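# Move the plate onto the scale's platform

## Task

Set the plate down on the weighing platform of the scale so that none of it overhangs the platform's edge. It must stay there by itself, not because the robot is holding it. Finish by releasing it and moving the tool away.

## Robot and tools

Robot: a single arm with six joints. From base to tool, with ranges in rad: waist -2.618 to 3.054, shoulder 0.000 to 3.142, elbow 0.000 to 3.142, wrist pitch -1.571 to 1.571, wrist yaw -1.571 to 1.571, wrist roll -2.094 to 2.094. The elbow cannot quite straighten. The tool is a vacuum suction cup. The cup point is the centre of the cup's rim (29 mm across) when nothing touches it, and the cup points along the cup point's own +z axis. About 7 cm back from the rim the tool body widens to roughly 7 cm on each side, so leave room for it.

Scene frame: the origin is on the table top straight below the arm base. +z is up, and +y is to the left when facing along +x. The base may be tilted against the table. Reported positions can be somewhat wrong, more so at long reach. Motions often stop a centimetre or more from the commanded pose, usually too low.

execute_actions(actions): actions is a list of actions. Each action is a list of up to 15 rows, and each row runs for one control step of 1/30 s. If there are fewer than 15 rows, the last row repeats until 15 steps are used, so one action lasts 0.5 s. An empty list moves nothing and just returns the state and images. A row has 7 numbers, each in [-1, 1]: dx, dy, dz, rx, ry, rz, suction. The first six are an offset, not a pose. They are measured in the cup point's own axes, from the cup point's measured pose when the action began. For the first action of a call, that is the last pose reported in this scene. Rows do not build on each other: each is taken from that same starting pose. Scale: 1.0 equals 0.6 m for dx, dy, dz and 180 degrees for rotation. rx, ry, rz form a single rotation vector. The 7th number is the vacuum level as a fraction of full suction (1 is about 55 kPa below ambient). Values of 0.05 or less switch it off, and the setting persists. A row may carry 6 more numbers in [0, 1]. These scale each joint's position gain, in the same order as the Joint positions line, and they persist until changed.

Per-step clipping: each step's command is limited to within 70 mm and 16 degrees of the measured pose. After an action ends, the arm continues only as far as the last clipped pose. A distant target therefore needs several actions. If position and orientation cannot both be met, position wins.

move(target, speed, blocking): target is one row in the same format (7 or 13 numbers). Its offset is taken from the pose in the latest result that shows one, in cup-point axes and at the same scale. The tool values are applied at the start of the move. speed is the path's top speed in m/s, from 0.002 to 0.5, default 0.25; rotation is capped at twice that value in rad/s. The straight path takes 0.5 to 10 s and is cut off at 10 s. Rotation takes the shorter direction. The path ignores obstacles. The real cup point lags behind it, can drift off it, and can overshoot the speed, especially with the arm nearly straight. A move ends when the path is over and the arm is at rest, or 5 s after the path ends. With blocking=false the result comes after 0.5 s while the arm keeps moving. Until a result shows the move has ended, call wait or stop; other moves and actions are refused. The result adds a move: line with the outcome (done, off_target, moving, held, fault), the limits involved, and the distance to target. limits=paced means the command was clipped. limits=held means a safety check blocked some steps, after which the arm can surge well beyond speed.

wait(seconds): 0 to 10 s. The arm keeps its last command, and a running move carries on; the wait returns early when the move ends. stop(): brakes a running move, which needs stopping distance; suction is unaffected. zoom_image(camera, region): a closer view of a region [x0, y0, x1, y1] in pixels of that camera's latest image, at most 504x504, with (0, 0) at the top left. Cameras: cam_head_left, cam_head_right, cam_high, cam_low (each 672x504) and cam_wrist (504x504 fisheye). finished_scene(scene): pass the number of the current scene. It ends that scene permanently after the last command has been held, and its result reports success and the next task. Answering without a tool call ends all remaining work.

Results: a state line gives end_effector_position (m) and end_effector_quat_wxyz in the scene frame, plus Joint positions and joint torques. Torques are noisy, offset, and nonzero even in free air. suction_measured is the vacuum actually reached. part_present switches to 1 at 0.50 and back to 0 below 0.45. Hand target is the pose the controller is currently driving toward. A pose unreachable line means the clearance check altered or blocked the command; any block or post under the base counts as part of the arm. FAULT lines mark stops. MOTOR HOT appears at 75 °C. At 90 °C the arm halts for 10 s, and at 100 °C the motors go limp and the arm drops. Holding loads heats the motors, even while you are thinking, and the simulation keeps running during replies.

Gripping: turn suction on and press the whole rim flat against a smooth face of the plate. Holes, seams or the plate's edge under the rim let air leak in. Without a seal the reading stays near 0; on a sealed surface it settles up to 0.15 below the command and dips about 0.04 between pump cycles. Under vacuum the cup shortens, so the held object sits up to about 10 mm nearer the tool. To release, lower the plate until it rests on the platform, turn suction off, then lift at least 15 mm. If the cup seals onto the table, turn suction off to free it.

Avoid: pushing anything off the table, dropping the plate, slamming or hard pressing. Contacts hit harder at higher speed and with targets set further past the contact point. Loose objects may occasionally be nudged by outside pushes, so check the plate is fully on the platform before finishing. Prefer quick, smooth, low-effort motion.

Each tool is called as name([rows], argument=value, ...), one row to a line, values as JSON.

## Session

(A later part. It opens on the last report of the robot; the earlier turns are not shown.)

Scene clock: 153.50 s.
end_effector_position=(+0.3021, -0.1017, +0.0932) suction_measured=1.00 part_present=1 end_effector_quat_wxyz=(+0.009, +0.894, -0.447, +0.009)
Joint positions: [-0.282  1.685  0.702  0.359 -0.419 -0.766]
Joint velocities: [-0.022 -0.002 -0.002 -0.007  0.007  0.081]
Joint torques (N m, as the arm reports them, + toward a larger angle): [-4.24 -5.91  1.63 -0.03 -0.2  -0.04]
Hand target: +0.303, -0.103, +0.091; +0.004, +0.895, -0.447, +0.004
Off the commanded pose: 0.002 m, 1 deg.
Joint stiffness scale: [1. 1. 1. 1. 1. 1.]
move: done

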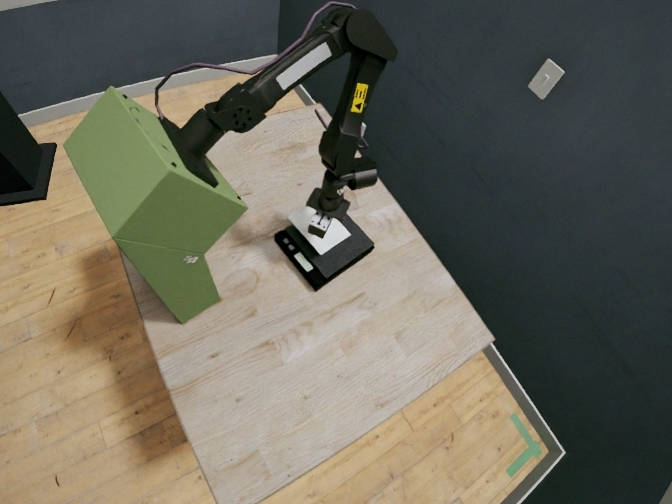

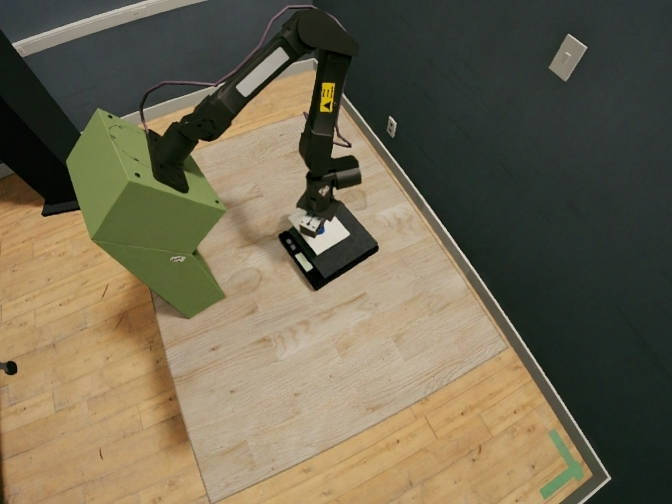

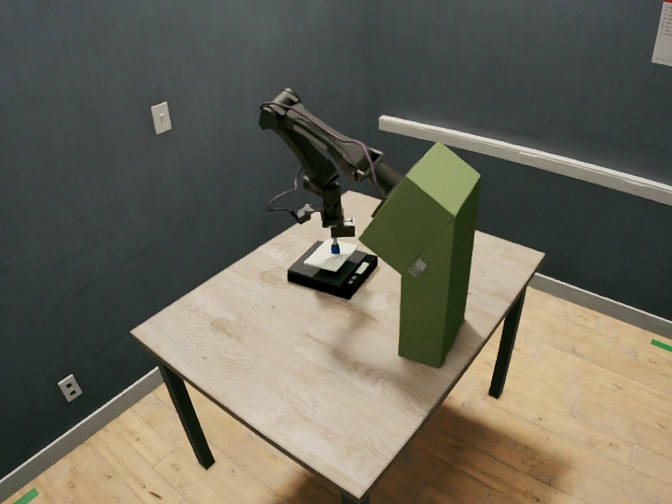

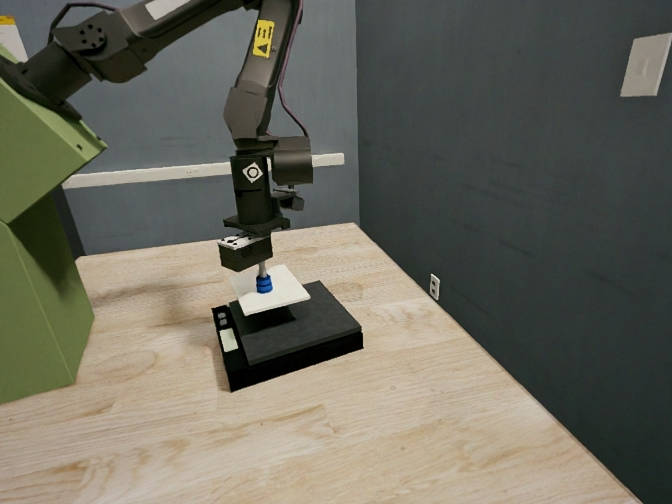

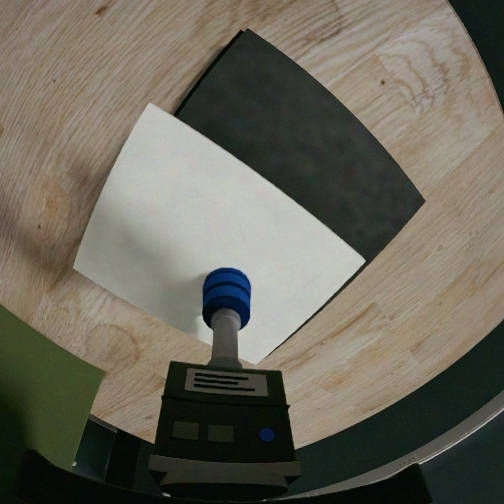

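move(target=[0.067,-0.006,0.062,0.003,-0.004,0,1], speed=0.08)

Scene clock: 173.33 s.
end_effector_position=(+0.3298, -0.1266, +0.0571) suction_measured=0.98 part_present=1 end_effector_quat_wxyz=(+0.005, +0.895, -0.445, +0.010)
Joint positions: [-0.297  1.858  0.915  0.322 -0.439 -0.778]
Joint velocities: [ 0.002  0.002  0.007 -0.081 -0.022 -0.007]
Joint torques (N m, as the arm reports them, + toward a larger angle): [-6.04 -6.97  1.83 -0.04 -0.21 -0.02]
Hand target: +0.329, -0.132, +0.056; +0.002, +0.894, -0.448, +0.006
Off the commanded pose: 0.006 m, 1 deg.
Joint stiffness scale: [1. 1. 1. 1. 1. 1.]
move: done

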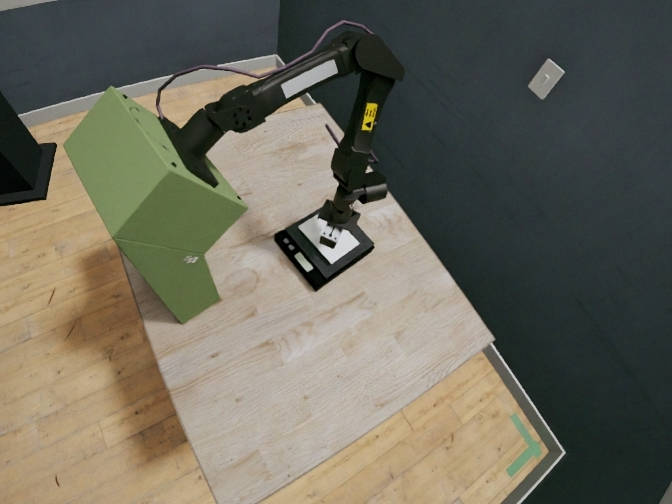

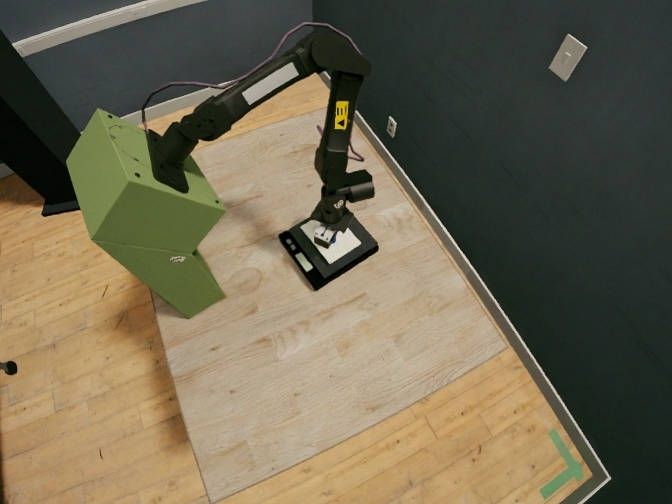

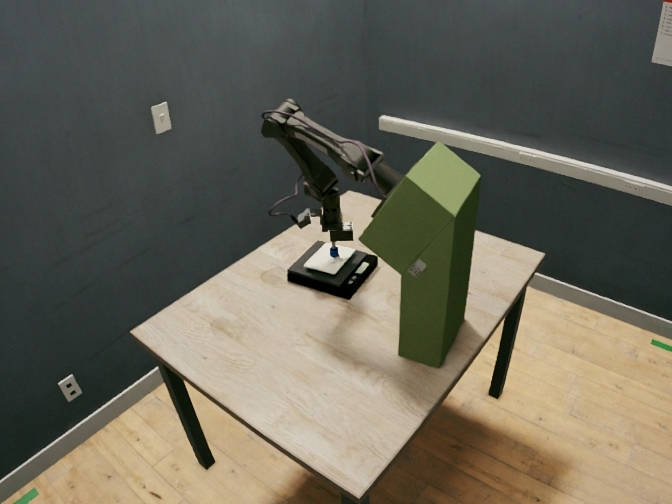

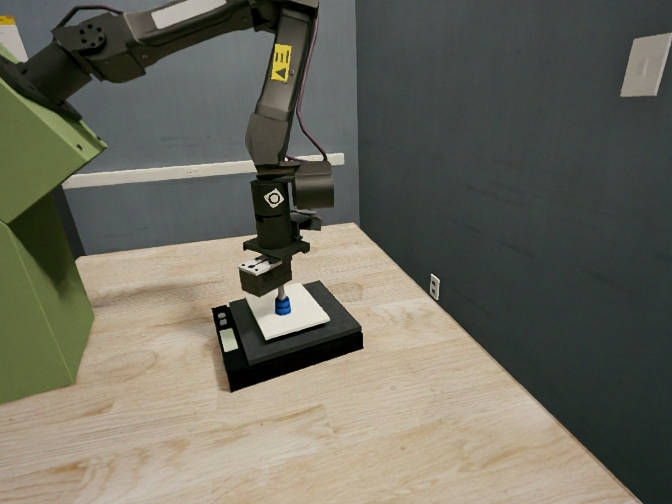

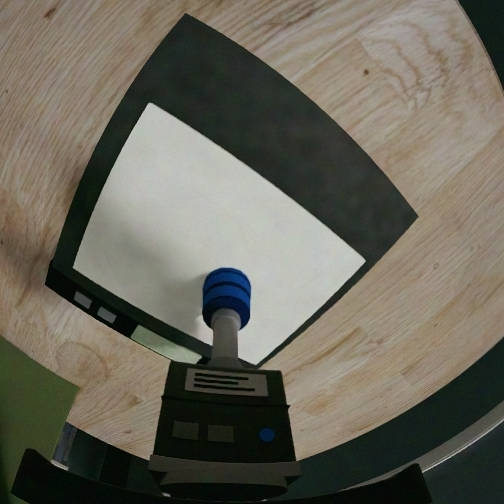

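move(target=[0.007,-0.009,0.035,0.002,-0.004,0,1], speed=0.025)

zoom_image(camera="cam_low", region=[200, 260, 380, 400])

Scene clock: 185.53 s.
end_effector_position=(+0.3342, -0.1255, +0.0439) suction_measured=0.99 part_present=1 end_effector_quat_wxyz=(+0.002, +0.897, -0.443, +0.005)
Joint positions: [-0.282  1.906  0.972  0.309 -0.436 -0.778]
Joint velocities: [-0.032  0.007  0.002  0.037  0.022 -0.022]
Joint torques (N m, as the arm reports them, + toward a larger angle): [-4.   -6.03  2.25  0.2   0.04  0.11]
Hand target: +0.337, -0.127, +0.036; -0.001, +0.895, -0.445, +0.006
Off the commanded pose: 0.008 m, 0 deg.
Joint stiffness scale: [1. 1. 1. 1. 1. 1.]
move: done

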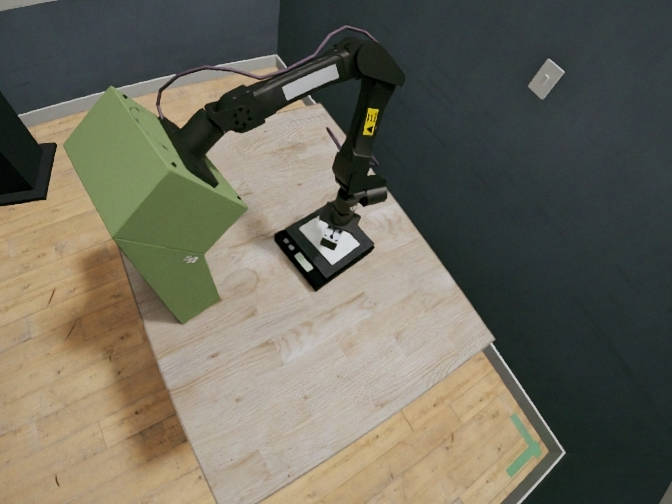

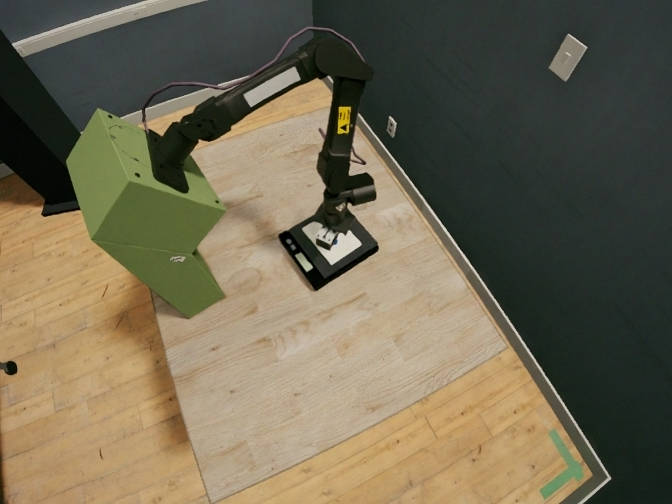

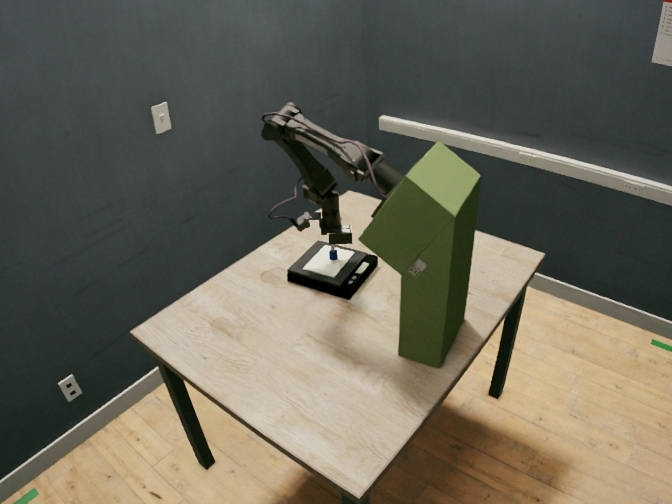

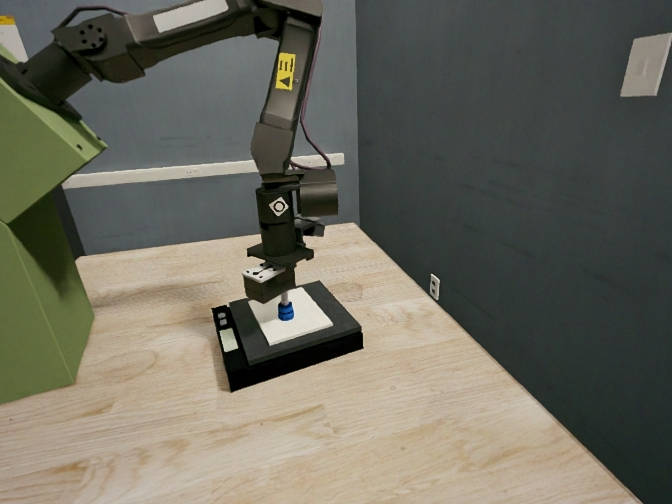

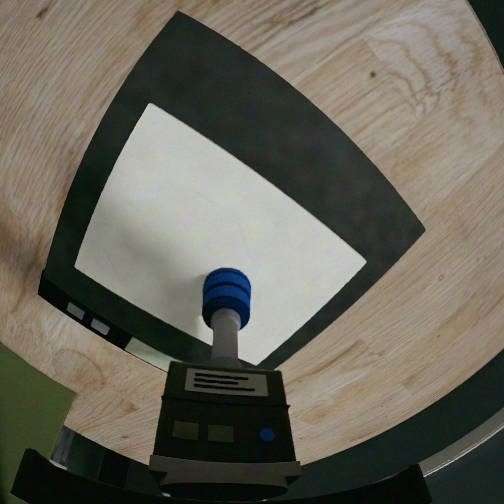

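Region (200, 260, 380, 400) of cam_low's 672x504 image, scaled by 2.800, with more detail than that image has.

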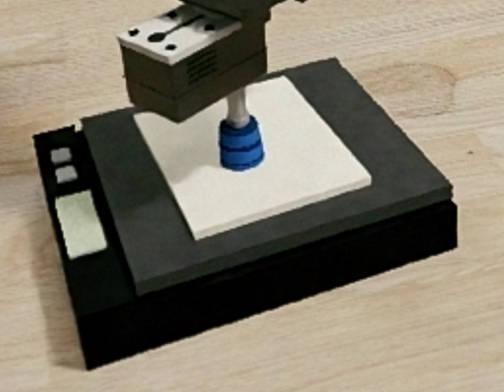

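move(target=[0,0,0.018,0,0,0,1], speed=0.015)

Scene clock: 190.13 s.
end_effector_position=(+0.3340, -0.1257, +0.0439) suction_measured=0.99 part_present=1 end_effector_quat_wxyz=(+0.002, +0.897, -0.443, +0.005)
Joint positions: [-0.282  1.906  0.972  0.308 -0.435 -0.778]
Joint velocities: [ 0.002 -0.007 -0.007  0.051  0.066  0.007]
Joint torques (N m, as the arm reports them, + toward a larger angle): [-3.37 -5.5   2.04  0.3   0.13  0.09]
Hand target: +0.334, -0.125, +0.034; +0.002, +0.897, -0.443, +0.005
Off the commanded pose: 0.011 m, 0 deg.
Joint stiffness scale: [1. 1. 1. 1. 1. 1.]
move: off_target

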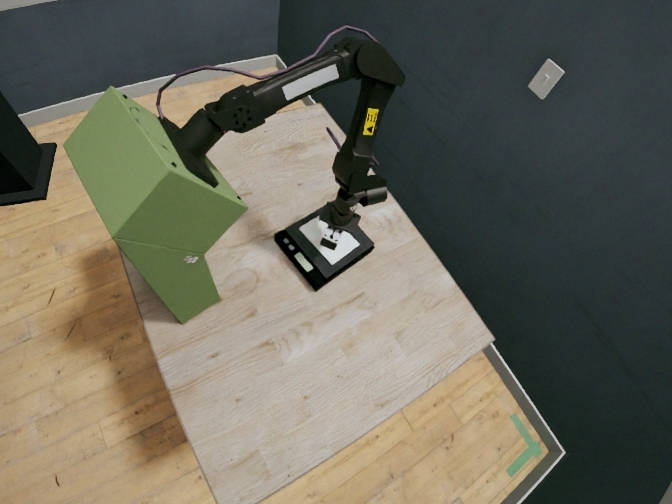

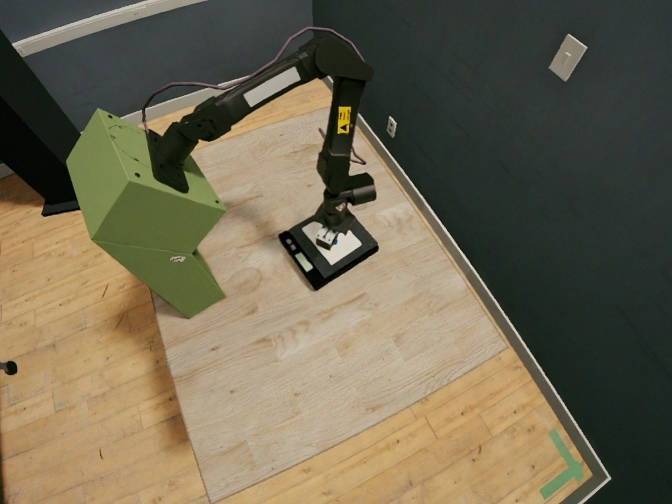

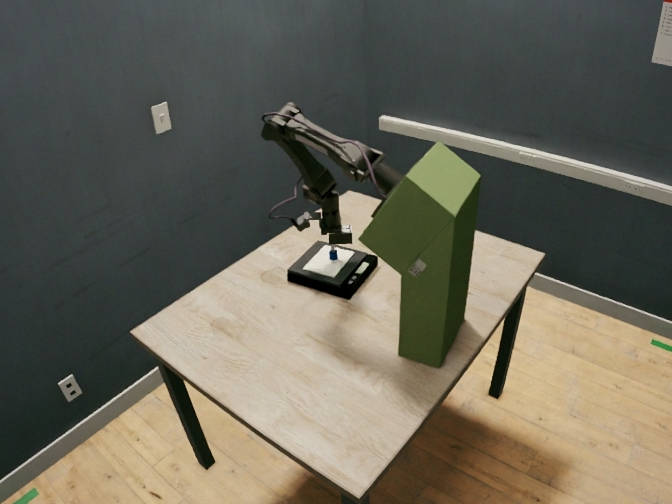

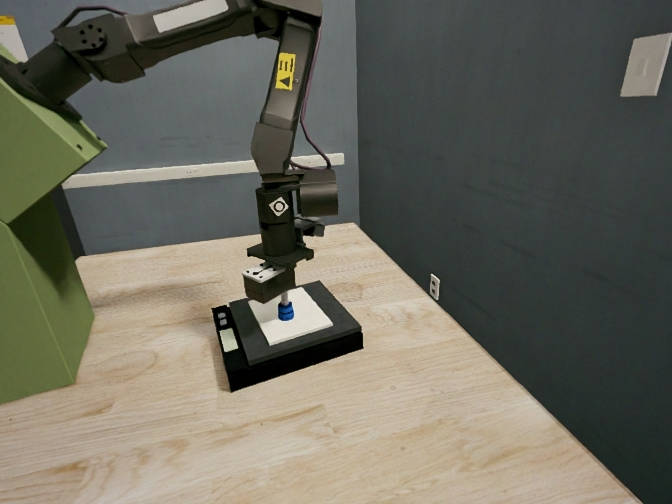

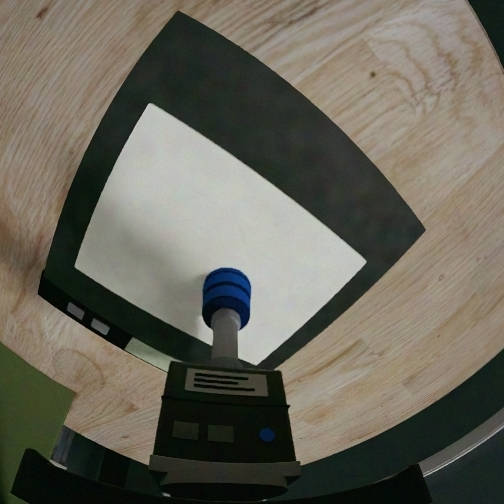

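In contact. Release.

execute_actions([
  [[0,0,0,0,0,0,0]],
])

Scene clock: 191.80 s.
end_effector_position=(+0.3341, -0.1256, +0.0443) suction_measured=0.00 part_present=0 end_effector_quat_wxyz=(+0.002, +0.897, -0.443, +0.005)
Joint positions: [-0.282  1.904  0.972  0.306 -0.435 -0.778]
Joint velocities: [ 0.002  0.017  0.017 -0.007 -0.037 -0.051]
Joint torques (N m, as the arm reports them, + toward a larger angle): [-4.44 -8.13  0.39  0.12  0.03  0.04]
Hand target: +0.334, -0.126, +0.044; +0.002, +0.897, -0.443, +0.005
Off the commanded pose: 0.000 m, 0 deg.
Joint stiffness scale: [1. 1. 1. 1. 1. 1.]

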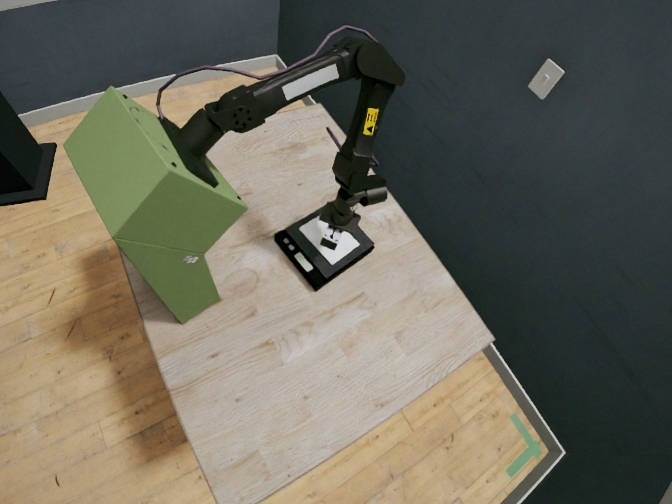

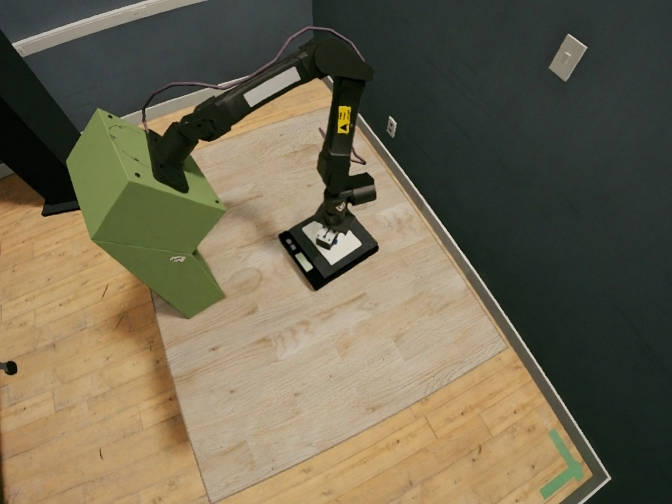

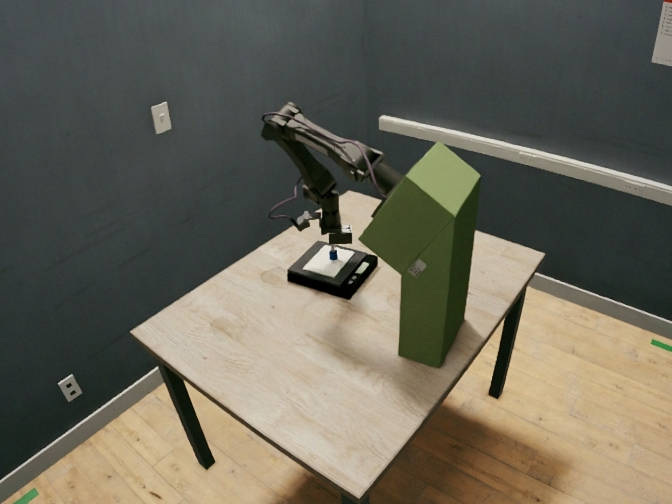

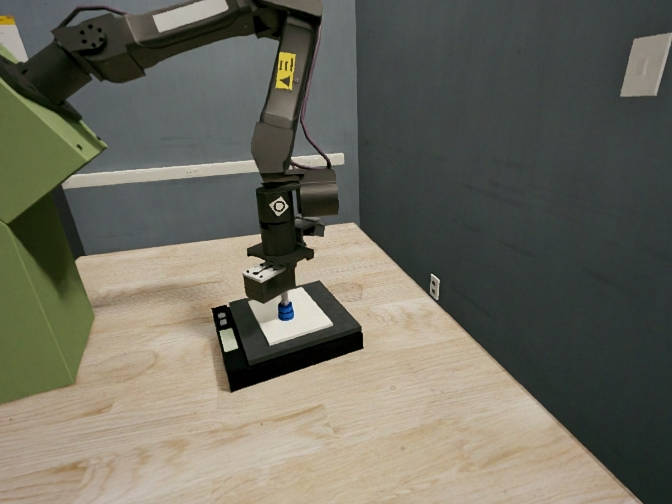

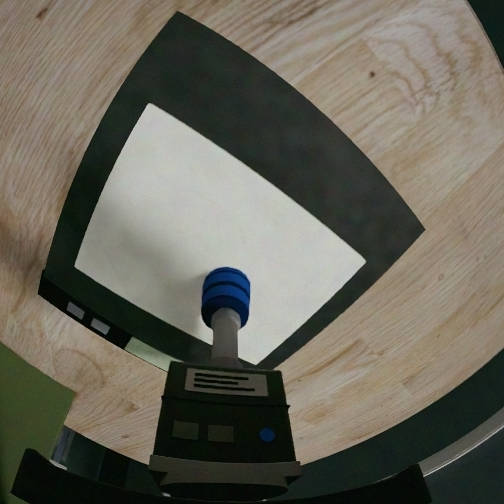

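move(target=[0,0,-0.25,0,0,0,0], speed=0.2)

Scene clock: 194.90 s.
end_effector_position=(+0.3353, -0.1268, +0.1888) suction_measured=0.00 part_present=0 end_effector_quat_wxyz=(+0.007, +0.898, -0.441, +0.003)
Joint positions: [-0.519  1.384  0.797 -0.132 -0.613 -0.956]
Joint velocities: [ 0.017 -0.007 -0.007 -0.007 -0.007 -0.081]
Joint torques (N m, as the arm reports them, + toward a larger angle): [-5.27 -8.02  1.6  -0.08 -0.2  -0.04]
Hand target: +0.334, -0.127, +0.194; +0.004, +0.897, -0.442, +0.004
Off the commanded pose: 0.006 m, 1 deg.
Joint stiffness scale: [1. 1. 1. 1. 1. 1.]
move: done

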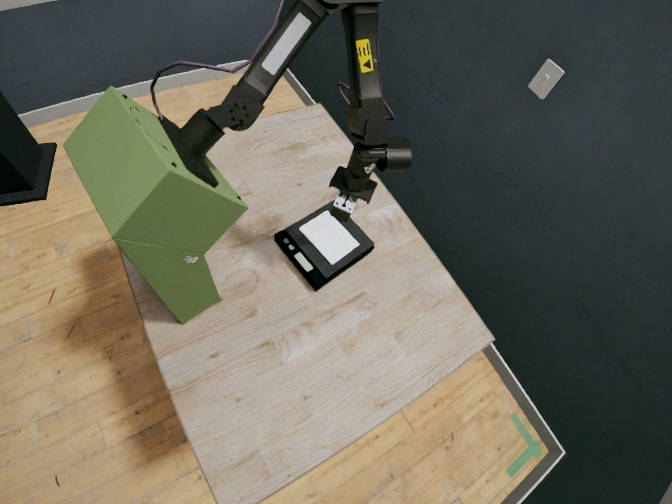

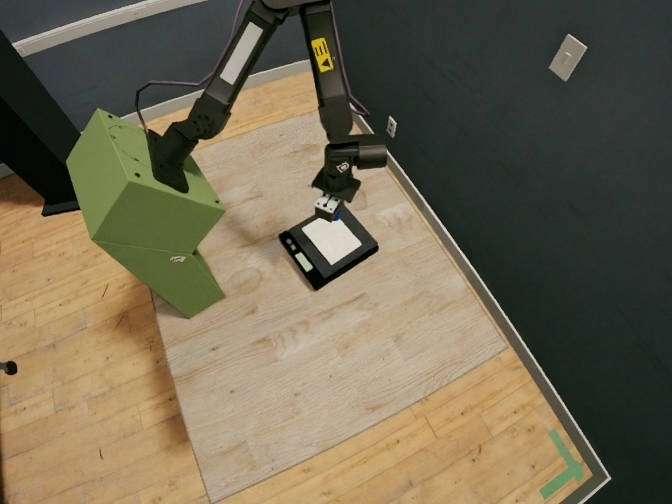

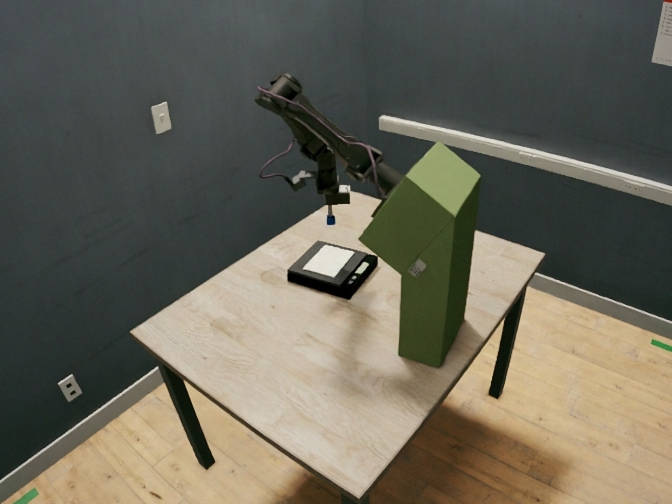

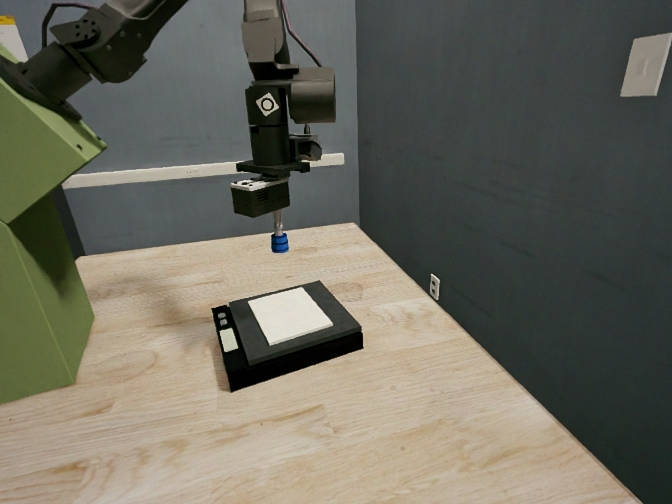

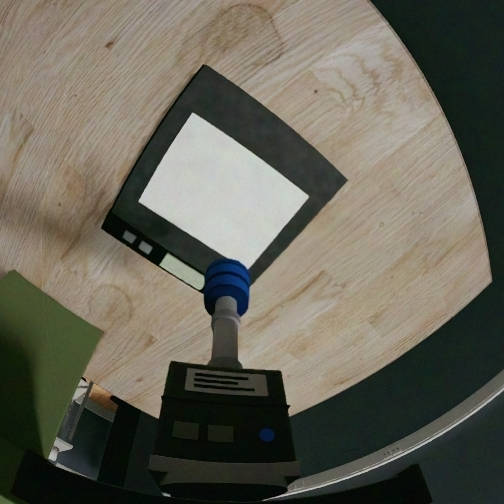

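finished_scene(scene=1)

The scene is finished: the task was done.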